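# Sort drawer slides by whether they lock open

## Task

Check each drawer slide: a working one latches at full extension and will not slide back when pushed inward. Place every slide that fails to latch in the grey tray, and leave every working slide on the table, extended and latched. Nothing may be held in its final state only by the robot. Finally open the grippers and move the arms away from the parts.

## Robot and tools

Robot: two six-joint arms named left_arm and right_arm, each ending in a two-finger gripper. The names do not correspond to image sides. Scene frame: origin on the tabletop midway between the arms, +z up, +x outward across the table, left_arm on the +y side. Positions are in metres, orientations as quaternions wxyz.

Joint order, used in every row and every per-joint list: wrist roll, forearm roll, wrist pitch, elbow, shoulder, waist. Stated ranges in radians: elbow -2.792 to 2.792, all others -6.283 to 6.283 (the true end may differ by up to 0.010).

Row format (shared by execute_actions and move): one flat list of 18 numbers, each in [-1, 1], covering both arms even if only one moves. First left_arm: 6 joint values, then gripper position, force_limit, speed. Then the same 9 for right_arm. Joint values are scaled: 1.0 equals 1.398 rad for waist and shoulder, 2.097 rad for elbow, 2.622 rad for forearm roll, wrist pitch and wrist roll. They are offsets, not poses.

Gripper numbers are settings, not offsets. position: +1 fully open (140 mm), pads touch near -0.8, -1 closes until blocked. force_limit: about 14 N at -1, 60 N at 0, 107 N at +1. speed of the finger gap: about 30 mm/s at -1, 140 at 0, 250 at +1. A 0 is a real command, so to leave a gripper unchanged, repeat its previous three numbers. Fingers extend along the gripper +z axis and close along its y axis. The reported hand point sits between the closed pads; fingertips extend about 33 mm past it when closed and 9 mm when open, and they travel roughly 24 mm outward while closing, so keep clearance above surfaces.

execute_actions(actions): a list of actions. Each action is a table of 1 to 15 rows, one row per 1/30 s step; a short table repeats its final row to fill 15 steps. Joint offsets in every row are measured from the joint angles at the start of that action, not from the prior row; for a call's first action, that means the last reported angles. An empty list just returns state and images. If any joint would go more than 0.010 rad beyond its range, that action is refused for both arms; a malformed action or a failing first action cancels the whole call. A "joint sent to its limit" line means a joint was clipped at its end.

move(target, speed, blocking): target is one 18-number row whose joint offsets are counted from the Joint positions in the latest result that listed them, giving a fixed goal. speed, in rad/s from 0.01 to 2 (default 0.5), is the top rate of whichever joint travels furthest; all joints finish together, so hands trace curves. Paths take 0.5 to 10 s and do not avoid obstacles or the other arm. Gripper numbers are applied at the start. blocking=false returns after 0.5 s while motion continues; then use wait(0) to check, and no other execute_actions or move is accepted until a result shows it ended, or call stop(). The added "move:" line reports the outcome (done, off_target, moving, held, fault), limits=held or limits=none, and each arm's joint furthest from target. Arms are stiff: aiming even slightly beyond a contact, or hitting fast, can trigger a fault.

wait(seconds): 0 to 10, robot holds its last command. stop(): brakes a running move; needs room if fast. zoom_image(camera, region): region [x0, y0, x1, y1] in pixels of that camera's latest image, at most 504 by 504. finished_scene(scene): pass the current scene number; irreversible, so first make sure the result will stay correct.

Cameras: cam_head_left, cam_head_right, cam_high, cam_low (672x504 each), cam_left_wrist, cam_right_wrist (504x504 fisheye).

Results: per-arm hand position and quaternion plus velocities (printed position may be off at long reach), Joint positions, Joint velocities, Joint targets, Joint torques (offset and noisy). object_status: 0 moving, 1 blocked while opening, 2 blocked while closing (a grip), 3 reached target or pads met. position_measured runs from 3 (open) to 230 (pads touching). To squeeze harder while status is 2, raise force_limit and switch position between -1 and -0.98. "joint command not followed" means a clearance check altered joint targets.

Motion limits: joint targets move at most 2.09 (waist, shoulder), 3.14 (elbow), 3.93 (wrist joints) rad/s, stay within 0.456, 0.683 and 0.854 rad of the measured angles respectively, and are scaled back if the hand would jump more than 70 mm. Large offsets may need several actions.

Faults: a joint torque reaching its load limit (waist 323, shoulder 323, elbow 152, wrist joints 42.7 N m, held weight included) or an external force of 144 N stops that arm for 10 s. MOTOR HOT warns of overheating before an OVER-TEMPERATURE FAULT.

Avoid: dropping or knocking anything off the table, arms striking or pressing on each other, hard pushes and slams. Parts may be briefly tugged or nudged by outside disturbances, so confirm grips and final placements.

Each tool is called after "Emit:" as a command line: name --argument value for each argument, lists and objects as JSON in quotes; but a table of rows of numbers goes row by row, as --pt "numbers of a row", without its own name.

## Session

Emit:
execute_actions --actions '[]'

Scene clock: 0.00 s.
left_arm: end_effector_position=(+0.5085, +0.5878, +0.2097) position_measured=3 object_status=3 end_effector_quat_wxyz=(-0.413, -0.195, +0.700, +0.549) end_effector_velocity=(+0.001, -0.000, -0.001) end_effector_angular_velocity=(+0.001, +0.000, -0.002) | right_arm: end_effector_position=(+0.1774, -0.7319, +0.2655) position_measured=3 object_status=3 end_effector_quat_wxyz=(-0.045, +0.557, +0.828, -0.050) end_effector_velocity=(-0.000, -0.000, -0.001) end_effector_angular_velocity=(+0.001, +0.001, -0.001)
Joint names: [wrist roll, forearm roll, wrist pitch, elbow, shoulder, waist]
Joint positions: left_arm=[4.007 0.705 2.19  1.584 0.74  0.004] | right_arm=[-0.797 -0.085  1.481  2.241 -0.474 -0.475]
Joint velocities: left_arm=[ 0.     0.001 -0.001 -0.001  0.001 -0.001] | right_arm=[-0.    -0.     0.     0.001  0.001 -0.001]
Joint torques (N m, as the joint torque sensors report them, + toward a larger angle): no reading
Joint targets: left_arm=[4.007 0.705 2.190 1.584 0.740 0.004] | right_arm=[-0.797 -0.085 1.481 2.241 -0.474 -0.475]

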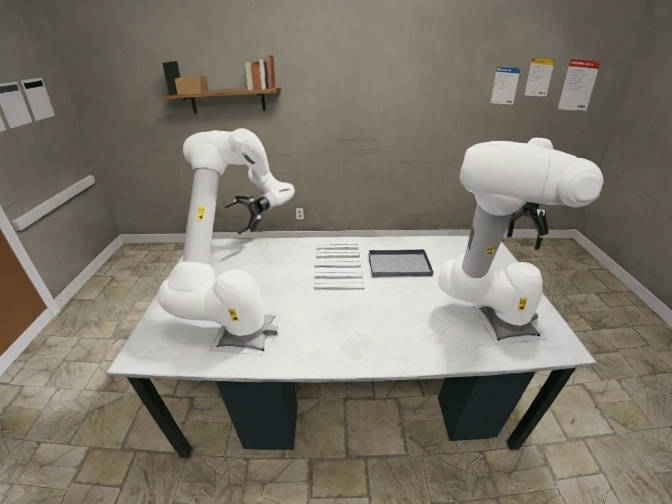

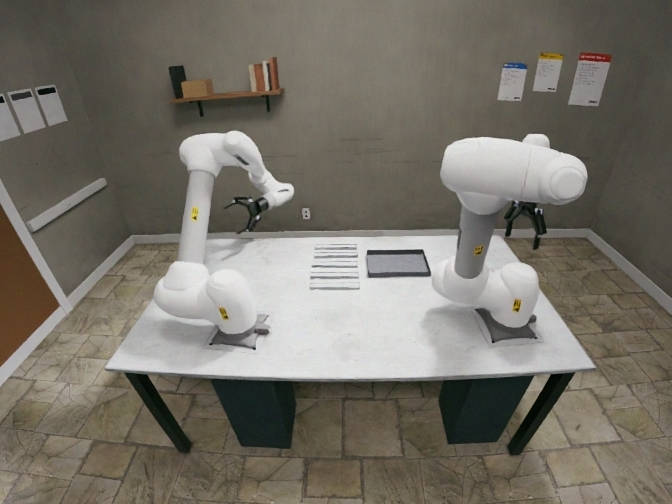

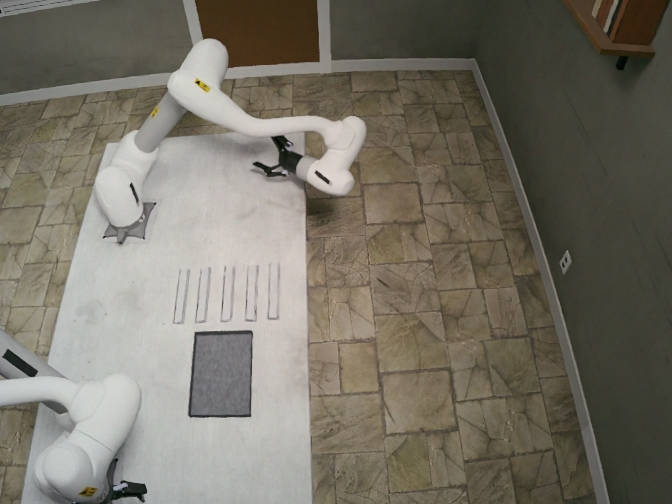

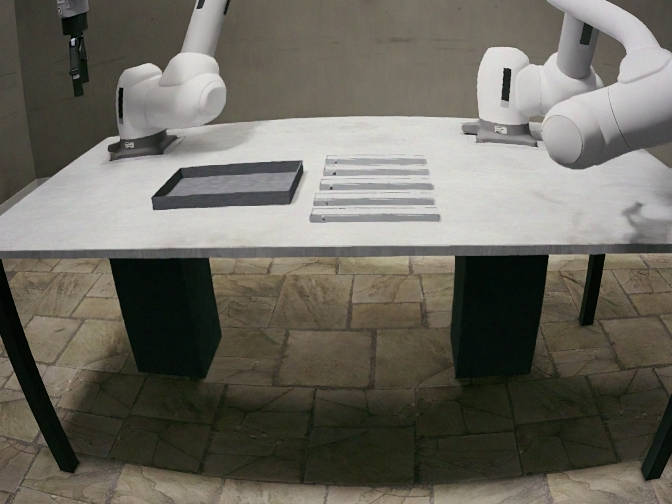

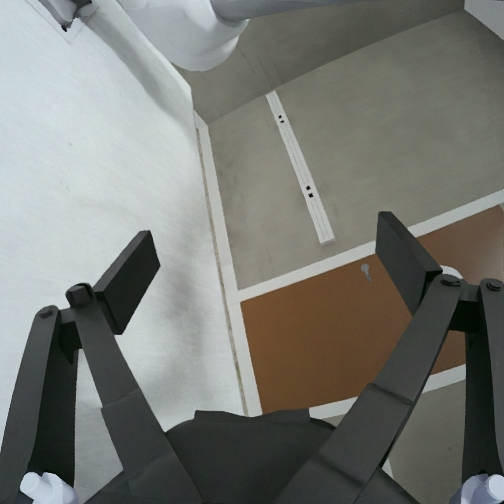

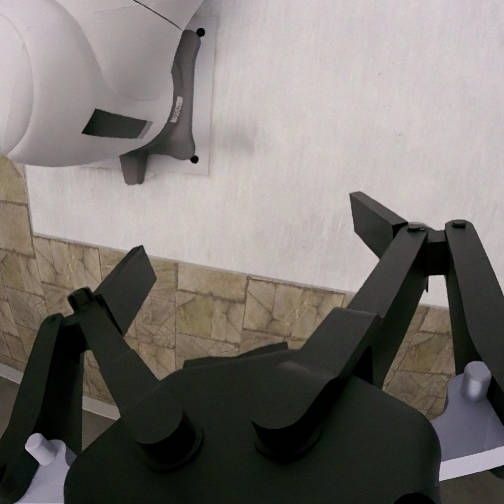

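Emit:
move --target '[0.7315,-0.2685,-0.468,0.312,-0.573,0.036,-0.25,-0.8,0, 0.741,0.0324,0,0,0.2,0.8,-0.03,-0.4,0]' --speed 1.0

Emit:
move --target '[0,0,0,0,0,0,-0.25,-0.8,0, 0,0,-0.181,-0.223,0.398,0.32,-0.03,-0.4,0]' --speed 0.8

Scene clock: 27.80 s.
left_arm: end_effector_position=(+0.3697, +0.4466, +0.1202) position_measured=160 object_status=3 end_effector_quat_wxyz=(+0.000, +0.589, +0.808, +0.001) end_effector_velocity=(+0.001, +0.000, +0.000) end_effector_angular_velocity=(-0.000, -0.002, +0.000) | right_arm: end_effector_position=(+0.1361, -0.4552, +0.1966) position_measured=132 object_status=3 end_effector_quat_wxyz=(+0.026, +0.831, +0.521, -0.190) end_effector_velocity=(-0.000, -0.000, +0.000) end_effector_angular_velocity=(-0.000, -0.001, +0.000)
Joint names: [wrist roll, forearm roll, wrist pitch, elbow, shoulder, waist]
Joint positions: left_arm=[ 5.925  0.001  0.963  2.239 -0.061  0.054] | right_arm=[ 1.145  0.     1.481  2.241 -0.194  0.644]
Joint velocities: left_arm=[ 0.001 -0.    -0.001 -0.001 -0.     0.001] | right_arm=[ 0.001 -0.     0.     0.    -0.     0.001]
Joint torques (N m, as the joint torque sensors report them, + toward a larger angle): left_arm=[ -0.07   3.65   0.22 -34.79 -27.75  -4.78] | right_arm=[ -0.13   3.77   0.48 -37.32 -21.01   2.68]
Joint targets: left_arm=[5.925 0.001 0.963 2.239 -0.061 0.054] | right_arm=[1.146 0.000 1.481 2.241 -0.194 0.644]
move: done; limits=none; left_arm: farthest joint: the waist, 0.000 radians from its target (0.051 radians at the start); right_arm: farthest joint: the waist, 0.000 radians from its target (1.118 radians at the start)

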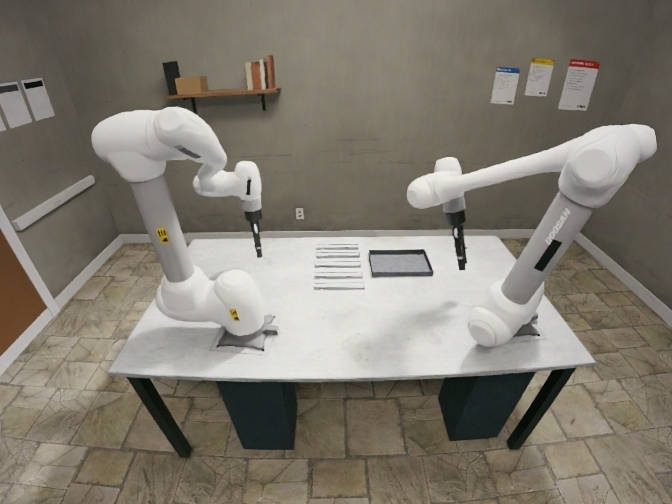

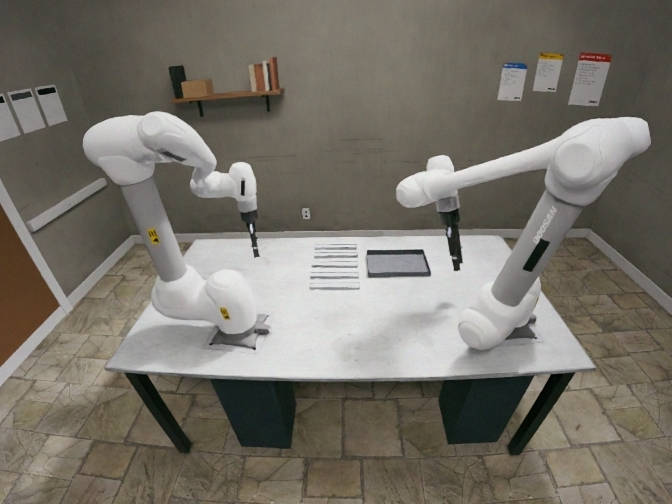

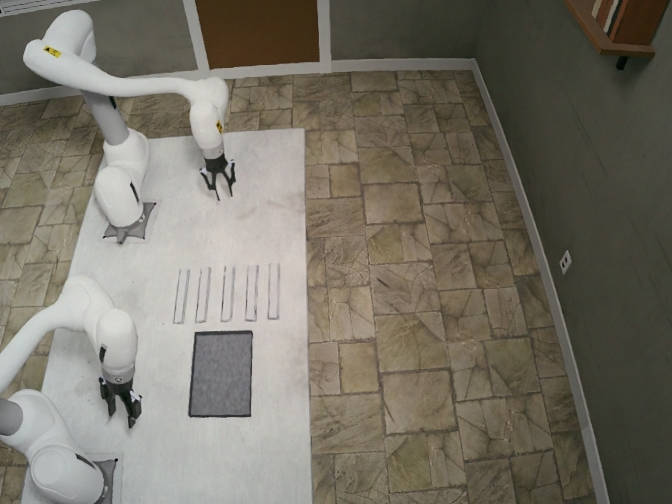

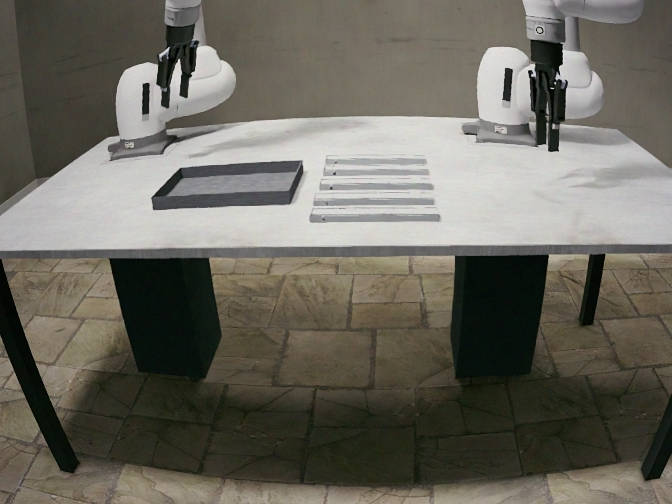

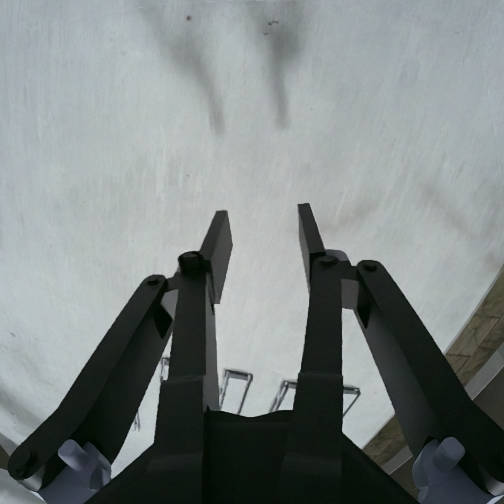

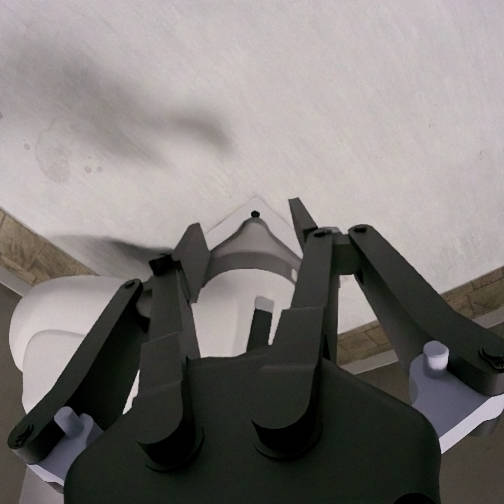

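Scene clock: 29.17 s.
left_arm: end_effector_position=(+0.3697, +0.4466, +0.1202) position_measured=160 object_status=3 end_effector_quat_wxyz=(+0.000, +0.589, +0.808, +0.001) end_effector_velocity=(+0.000, +0.000, +0.000) end_effector_angular_velocity=(-0.001, -0.003, +0.002) | right_arm: end_effector_position=(+0.2206, +0.0004, +0.1004) position_measured=132 object_status=3 end_effector_quat_wxyz=(-0.000, +0.708, +0.706, -0.000) end_effector_velocity=(-0.000, +0.000, -0.001) end_effector_angular_velocity=(-0.000, +0.000, +0.001)
Joint names: [wrist roll, forearm roll, wrist pitch, elbow, shoulder, waist]
Joint positions: left_arm=[ 5.925  0.001  0.963  2.239 -0.061  0.054] | right_arm=[1.145 0.    1.006 1.773 0.362 1.091]
Joint velocities: left_arm=[-0.    -0.001 -0.002  0.001 -0.002  0.001] | right_arm=[-0.    -0.    -0.001 -0.     0.001  0.001]
Joint torques (N m, as the joint torque sensors report them, + toward a larger angle): left_arm=[ -0.27   3.57   0.2  -35.32 -27.16  -5.63] | right_arm=[ -0.18   3.83  -0.27 -36.6  -79.13   2.58]
Joint targets: left_arm=[5.925 0.001 0.963 2.239 -0.061 0.054] | right_arm=[1.145 0.000 1.006 1.773 0.362 1.091]
move: done; limits=none; left_arm: farthest joint: the waist, 0.000 radians from its target (0.000 radians at the start); right_arm: farthest joint: the waist, 0.000 radians from its target (0.448 radians at the start)

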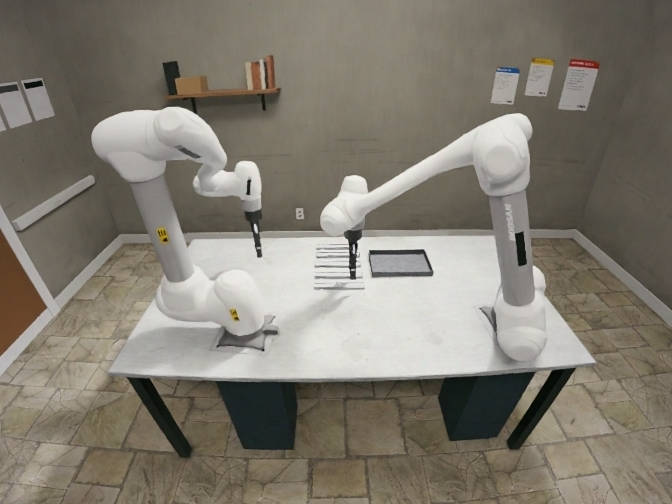

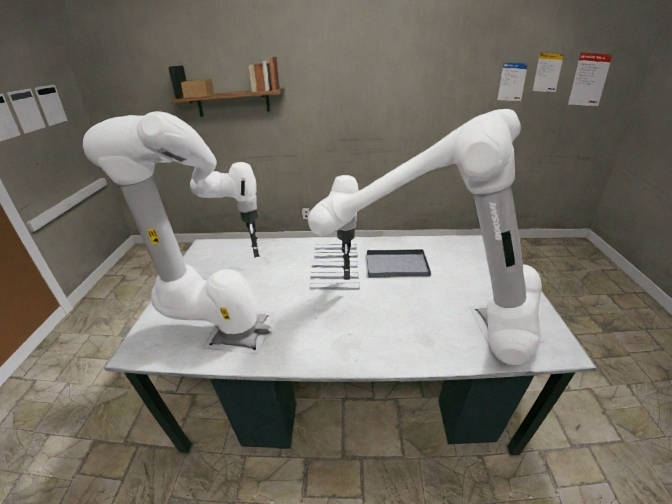

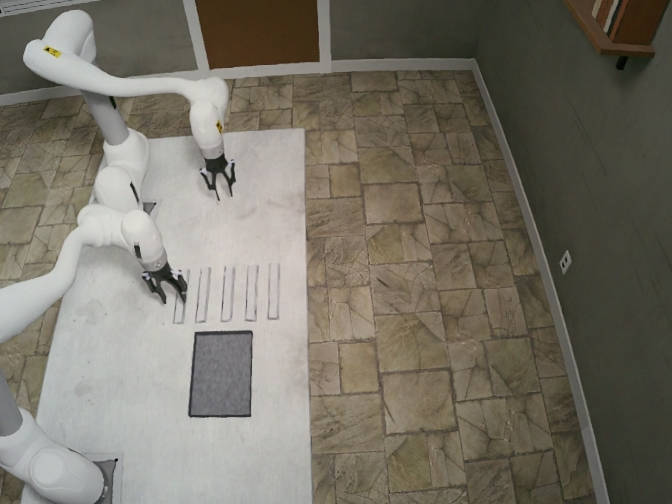

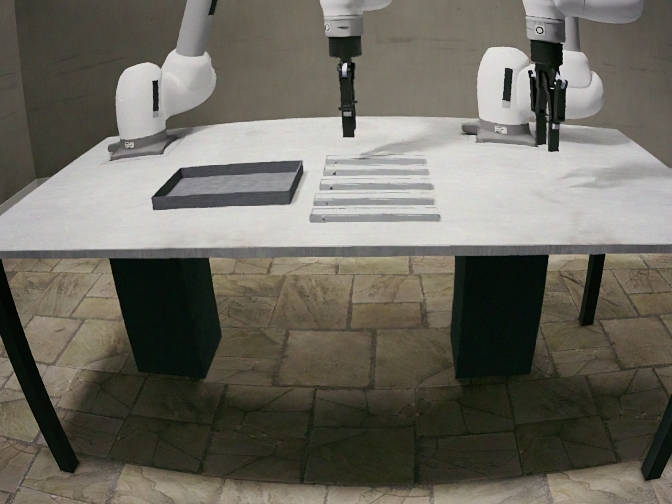

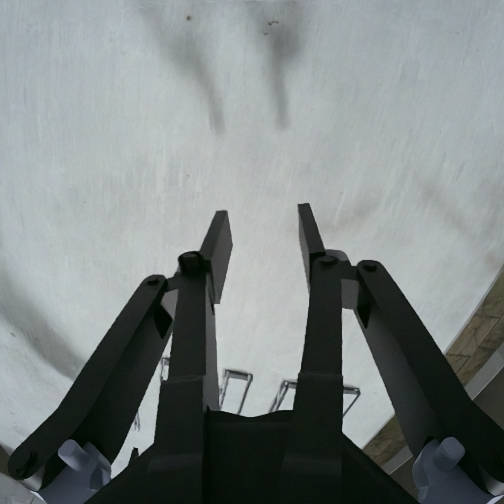

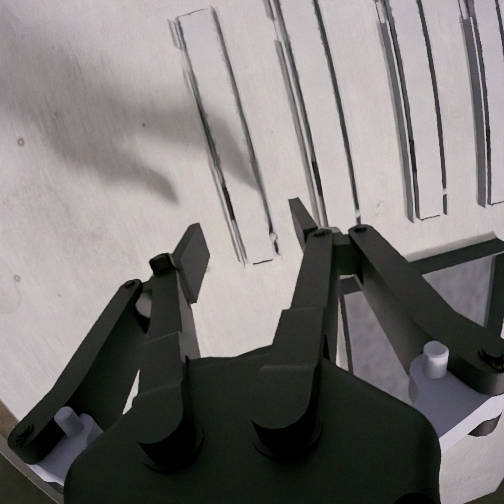

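Emit:
move --target '[0,0,0,0,0,0,-1,-0.8,0, -0.0042,0,-0.0462,0.0413,0.0249,-0.0078,-0.03,-0.4,0]' --speed 0.2

Emit:
move --target '[0,0,0,0,0,0,-1,-0.8,0, 0,0,0,0,0,0,-1,-0.4,0]'

Scene clock: 52.23 s.
left_arm: end_effector_position=(+0.3697, +0.4466, +0.1202) position_measured=231 object_status=3 end_effector_quat_wxyz=(+0.000, +0.589, +0.808, +0.001) end_effector_velocity=(-0.000, -0.000, -0.000) end_effector_angular_velocity=(-0.000, -0.000, +0.001) | right_arm: end_effector_position=(+0.2192, -0.0203, +0.0375) position_measured=132 object_status=3 end_effector_quat_wxyz=(-0.000, +0.708, +0.706, -0.000) end_effector_velocity=(+0.000, -0.000, -0.001) end_effector_angular_velocity=(-0.001, +0.001, -0.001)
Joint names: [wrist roll, forearm roll, wrist pitch, elbow, shoulder, waist]
Joint positions: left_arm=[ 5.925  0.001  0.963  2.239 -0.061  0.054] | right_arm=[1.134 0.    0.885 1.86  0.397 1.08 ]
Joint velocities: left_arm=[-0. -0. -0.  0. -0.  0.] | right_arm=[ 0.001  0.    -0.     0.     0.001 -0.001]
Joint torques (N m, as the joint torque sensors report them, + toward a larger angle): left_arm=[ -0.05   3.44   0.17 -34.99 -28.59  -6.06] | right_arm=[ -0.12   3.44  -0.52 -33.26 -79.08   3.32]
Joint targets: left_arm=[5.925 0.001 0.963 2.239 -0.061 0.054] | right_arm=[1.134 0.000 0.885 1.860 0.397 1.080]
move: done; limits=none; left_arm: farthest joint: the waist, 0.000 radians from its target (0.000 radians at the start); right_arm: farthest joint: the waist, 0.000 radians from its target (0.011 radians at the start)

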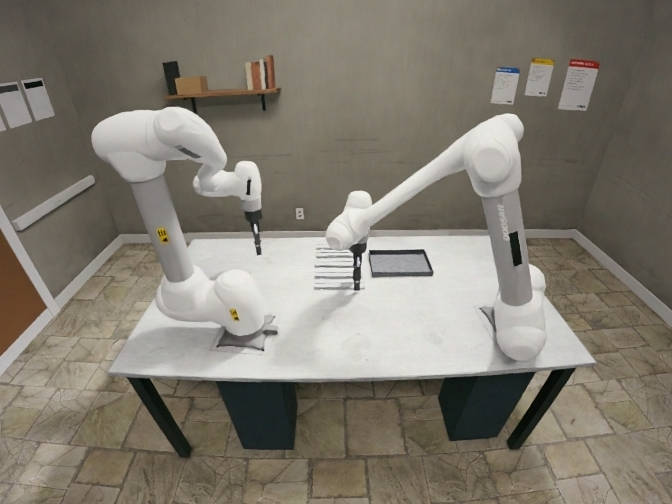

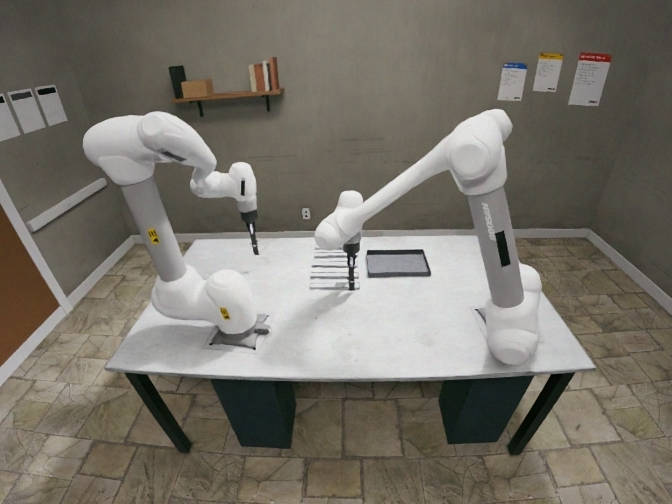

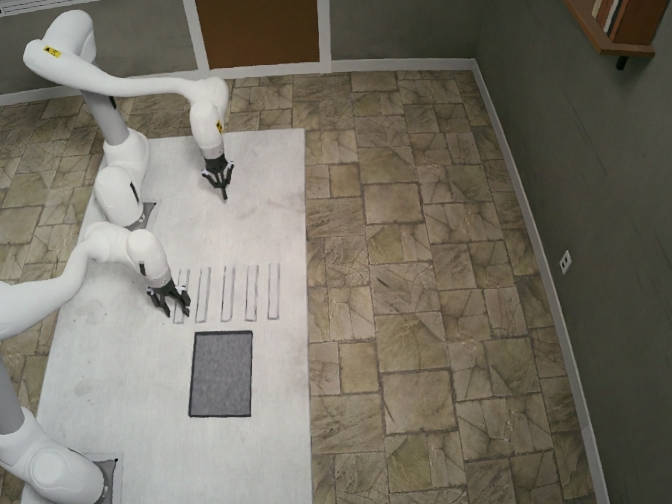

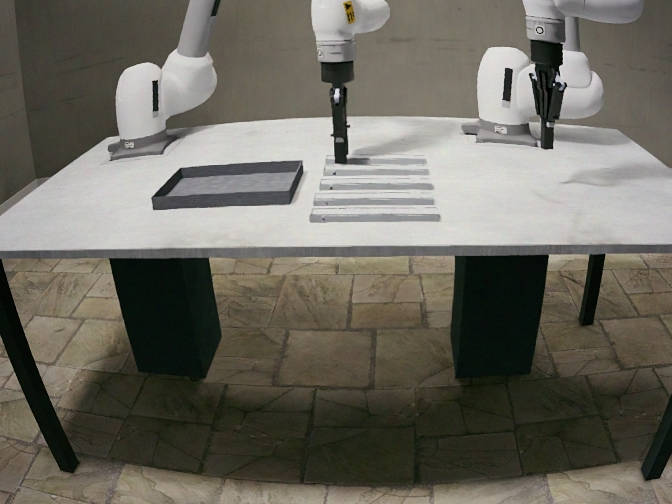

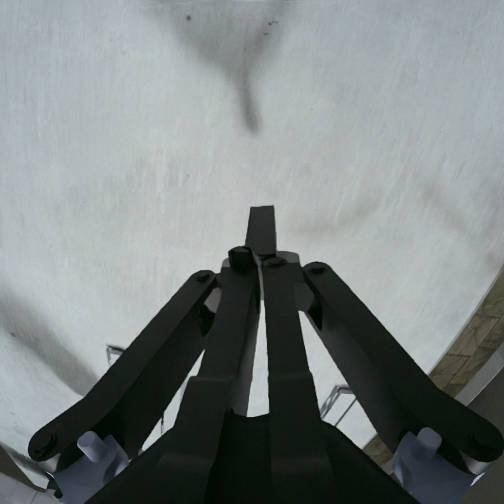

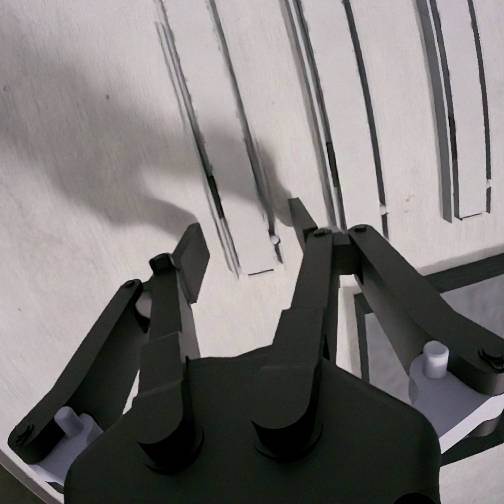

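Scene clock: 52.73 s.
left_arm: end_effector_position=(+0.3697, +0.4466, +0.1202) position_measured=231 object_status=3 end_effector_quat_wxyz=(+0.000, +0.589, +0.808, +0.001) end_effector_velocity=(+0.000, +0.001, -0.000) end_effector_angular_velocity=(-0.000, +0.000, +0.001) | right_arm: end_effector_position=(+0.2193, -0.0203, +0.0375) position_measured=173 object_status=2 end_effector_quat_wxyz=(-0.000, +0.708, +0.706, -0.000) end_effector_velocity=(-0.000, +0.000, +0.000) end_effector_angular_velocity=(+0.000, -0.000, -0.000)
Joint names: [wrist roll, forearm roll, wrist pitch, elbow, shoulder, waist]
Joint positions: left_arm=[ 5.925  0.001  0.963  2.239 -0.061  0.054] | right_arm=[1.134 0.    0.885 1.86  0.397 1.08 ]
Joint velocities: left_arm=[ 0.    -0.     0.    -0.001  0.001  0.002] | right_arm=[ 0.001 -0.     0.    -0.    -0.     0.   ]
Joint torques (N m, as the joint torque sensors report them, + toward a larger angle): left_arm=[ -0.19   3.51   0.02 -34.64 -28.21  -6.71] | right_arm=[ -0.41   3.62  -0.94 -26.4  -64.89   4.04]
Joint targets: left_arm=[5.925 0.001 0.963 2.239 -0.061 0.054] | right_arm=[1.134 0.000 0.885 1.860 0.397 1.080]
move: done; limits=none; left_arm: farthest joint: the waist, 0.000 radians from its target (0.000 radians at the start); right_arm: farthest joint: the waist, 0.000 radians from its target (0.000 radians at the start)

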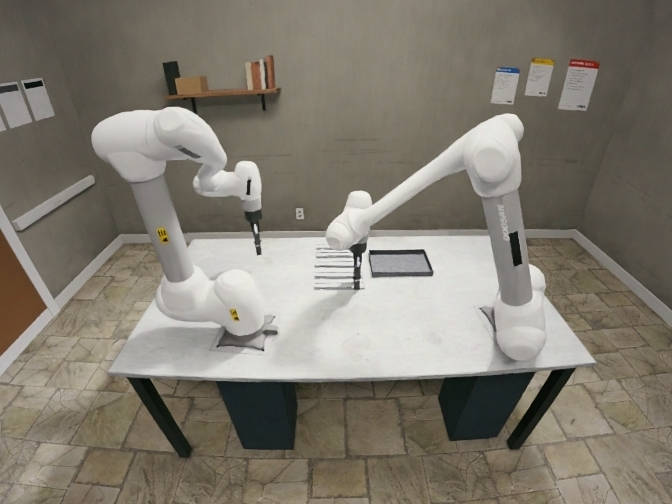

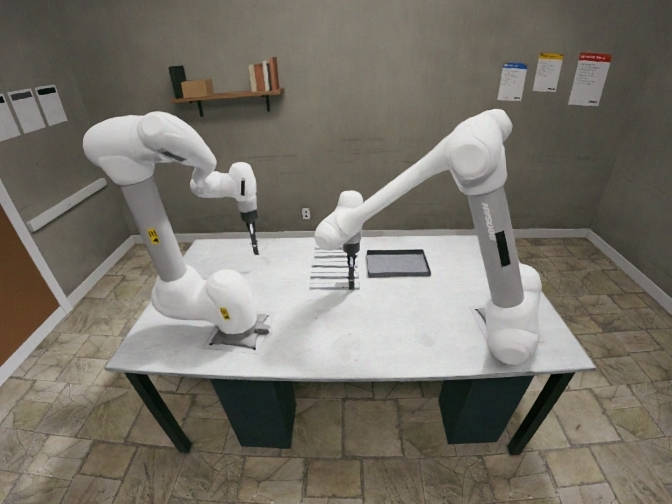

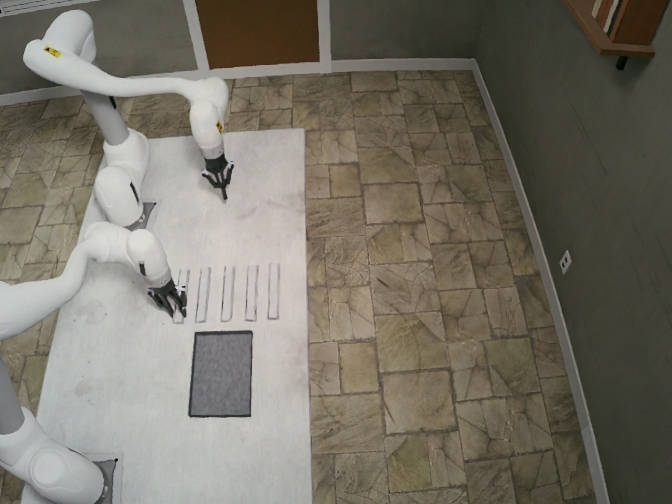

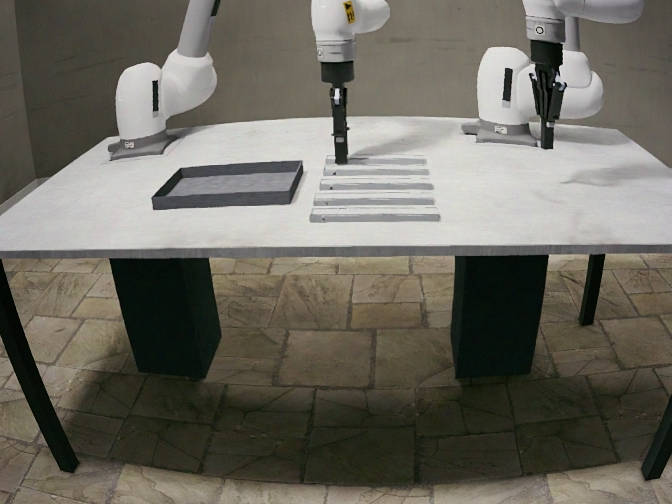

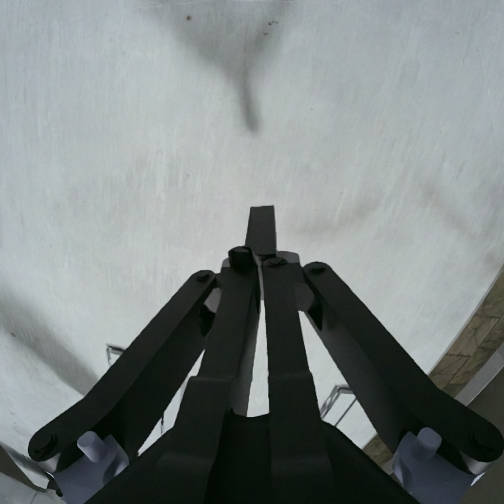

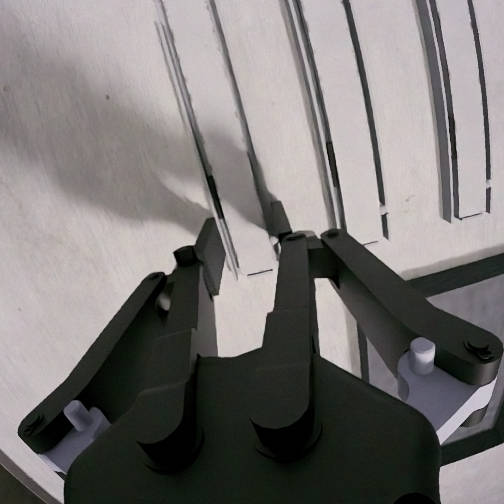

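Emit:
move --target '[-0.2052,0,-0.0527,0.0485,0.0266,-0.608,-1,-0.8,0, 0,0,0,0,0,0,-1,-0.4,0]' --speed 0.6

Emit:
move --target '[0,0,-0.0135,0.0063,0.0158,0,-1,-0.8,0, 0,0,0,0,0,0,-1,-0.4,0]' --speed 0.03

Scene clock: 77.13 s.
left_arm: end_effector_position=(+0.2213, +0.1438, +0.0607) position_measured=231 object_status=3 end_effector_quat_wxyz=(+0.000, +0.708, +0.707, +0.000) end_effector_velocity=(+0.000, -0.000, -0.000) end_effector_angular_velocity=(+0.001, -0.001, -0.000) | right_arm: end_effector_position=(+0.2193, -0.0203, +0.0375) position_measured=173 object_status=2 end_effector_quat_wxyz=(-0.000, +0.708, +0.706, -0.000) end_effector_velocity=(-0.001, -0.001, -0.001) end_effector_angular_velocity=(-0.002, +0.001, +0.000)
Joint names: [wrist roll, forearm roll, wrist pitch, elbow, shoulder, waist]
Joint positions: left_arm=[ 5.387  0.001  0.825  2.34  -0.024 -0.796] | right_arm=[1.134 0.    0.885 1.86  0.397 1.08 ]
Joint velocities: left_arm=[-0.001  0.001  0.    -0.     0.001 -0.   ] | right_arm=[0.    0.001 0.    0.002 0.    0.001]
Joint torques (N m, as the joint torque sensors report them, + toward a larger angle): left_arm=[ -0.15   3.29   0.16 -31.96 -27.24  -3.85] | right_arm=[ -0.4    3.61  -0.91 -26.19 -65.46   3.42]
Joint targets: left_arm=[5.387 0.001 0.825 2.340 -0.024 -0.796] | right_arm=[1.134 0.000 0.885 1.860 0.397 1.080]
move: done; limits=none; left_arm: farthest joint: the waist, 0.000 radians from its target (0.850 radians at the start); right_arm: farthest joint: the waist, 0.000 radians from its target (0.000 radians at the start)

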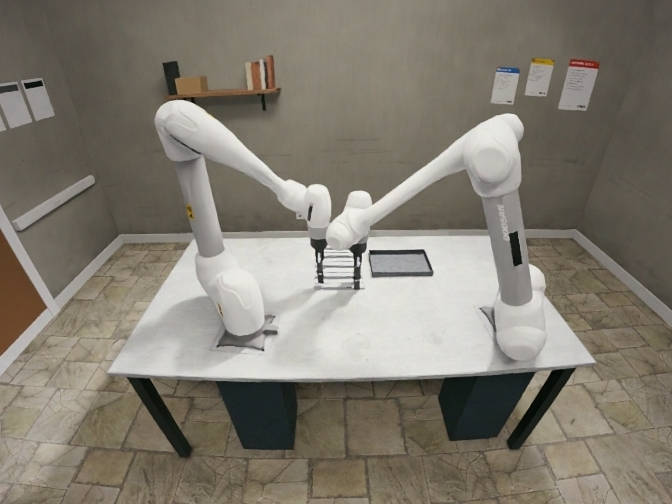

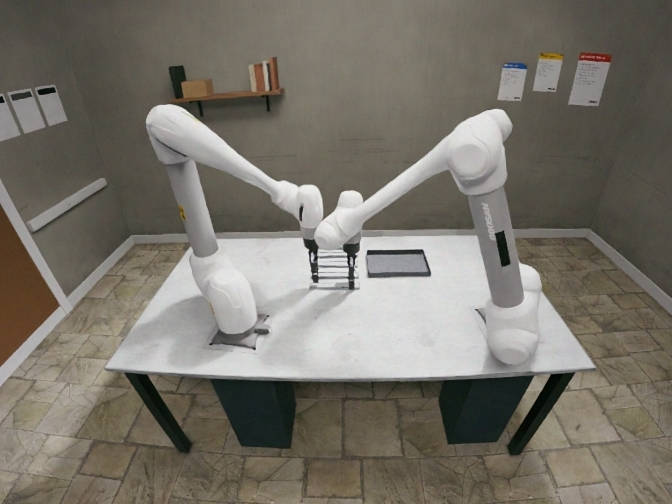

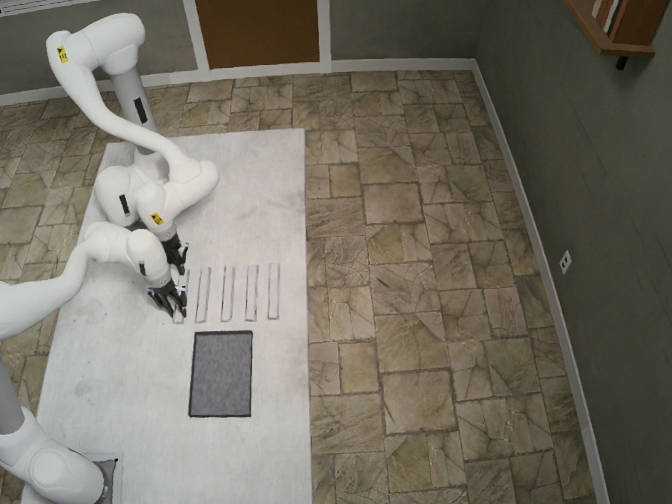

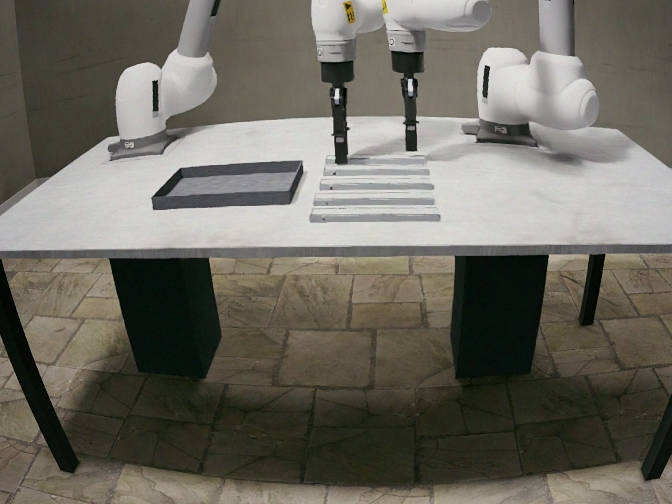

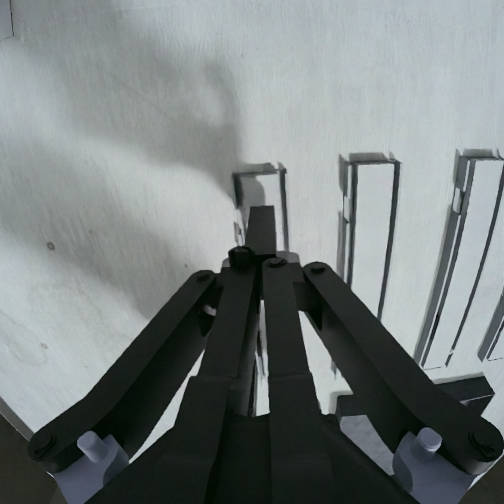

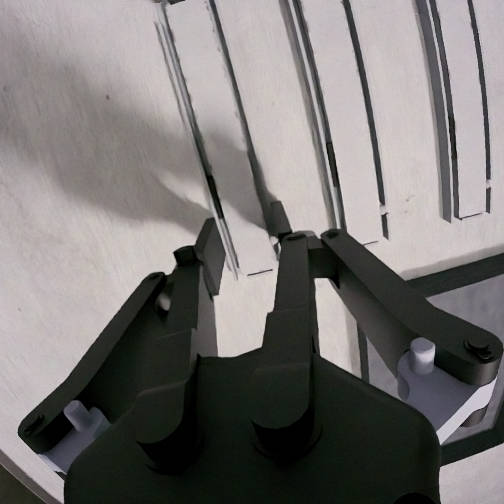

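Scene clock: 78.57 s.
left_arm: end_effector_position=(+0.2213, +0.1437, +0.0466) position_measured=231 object_status=3 end_effector_quat_wxyz=(+0.000, +0.708, +0.707, +0.000) end_effector_velocity=(-0.000, -0.000, +0.000) end_effector_angular_velocity=(-0.002, +0.001, +0.001) | right_arm: end_effector_position=(+0.2193, -0.0203, +0.0375) position_measured=173 object_status=2 end_effector_quat_wxyz=(-0.000, +0.708, +0.706, -0.000) end_effector_velocity=(-0.000, +0.001, +0.001) end_effector_angular_velocity=(+0.002, -0.000, +0.001)
Joint names: [wrist roll, forearm roll, wrist pitch, elbow, shoulder, waist]
Joint positions: left_arm=[ 5.387  0.001  0.79   2.353 -0.002 -0.796] | right_arm=[1.134 0.    0.885 1.86  0.397 1.08 ]
Joint velocities: left_arm=[ 0.    -0.002  0.    -0.    -0.001 -0.   ] | right_arm=[-0.     0.    -0.    -0.001 -0.001  0.001]
Joint torques (N m, as the joint torque sensors report them, + toward a larger angle): left_arm=[ -0.24   3.04   0.03 -30.68 -29.57  -5.76] | right_arm=[ -0.14   3.57  -0.87 -26.13 -65.14   4.71]
Joint targets: left_arm=[5.387 0.001 0.790 2.353 -0.002 -0.796] | right_arm=[1.134 0.000 0.885 1.860 0.397 1.080]
move: done; limits=none; left_arm: farthest joint: the waist, 0.000 radians from its target (0.000 radians at the start); right_arm: farthest joint: the waist, 0.000 radians from its target (0.000 radians at the start)

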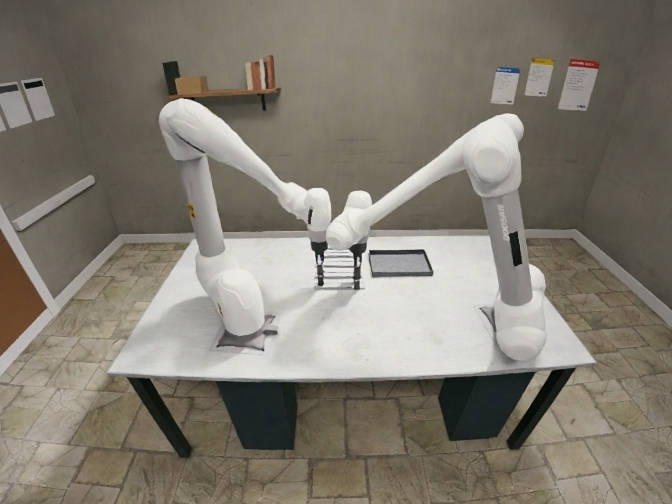

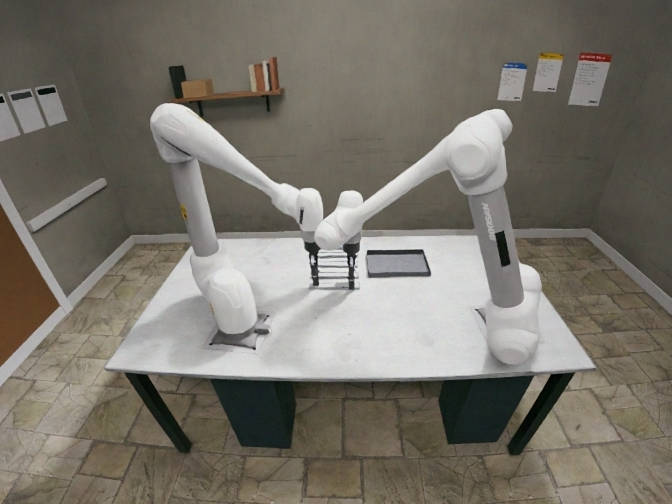

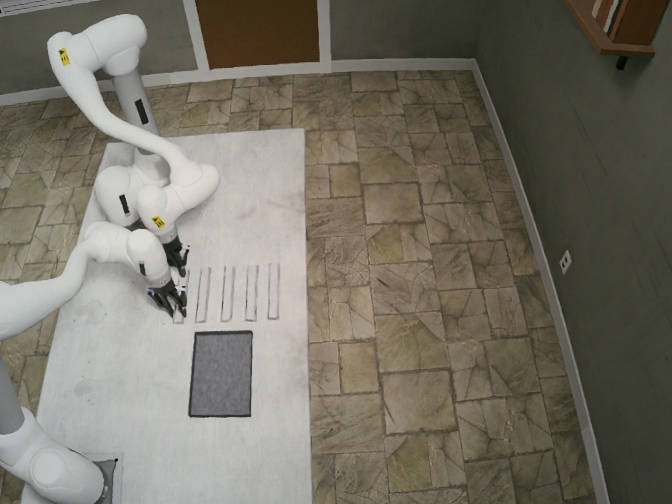

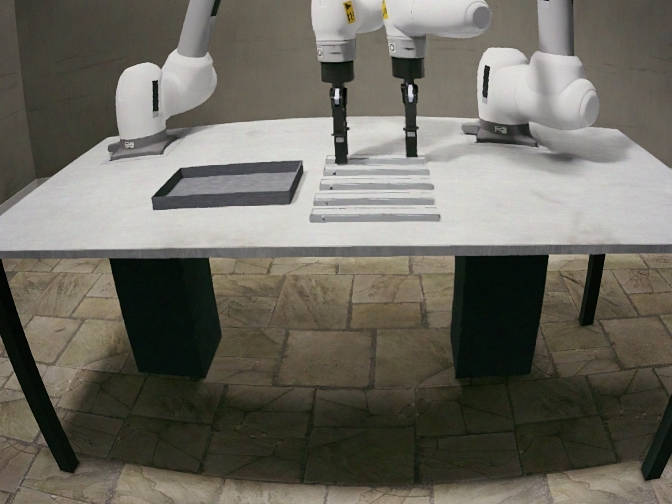

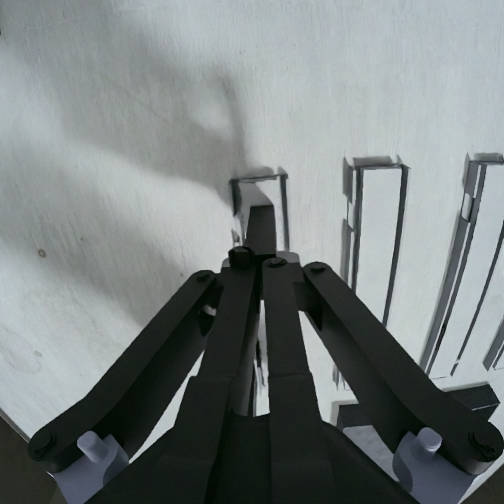

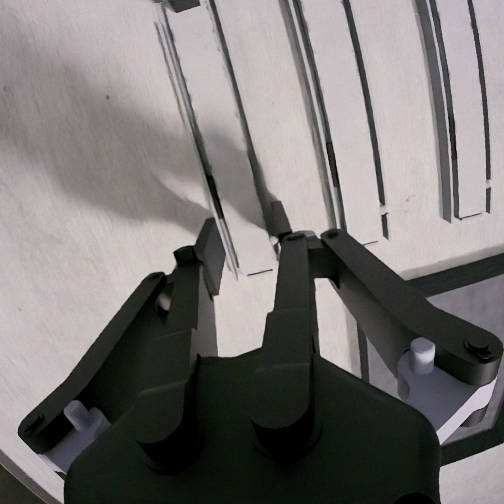

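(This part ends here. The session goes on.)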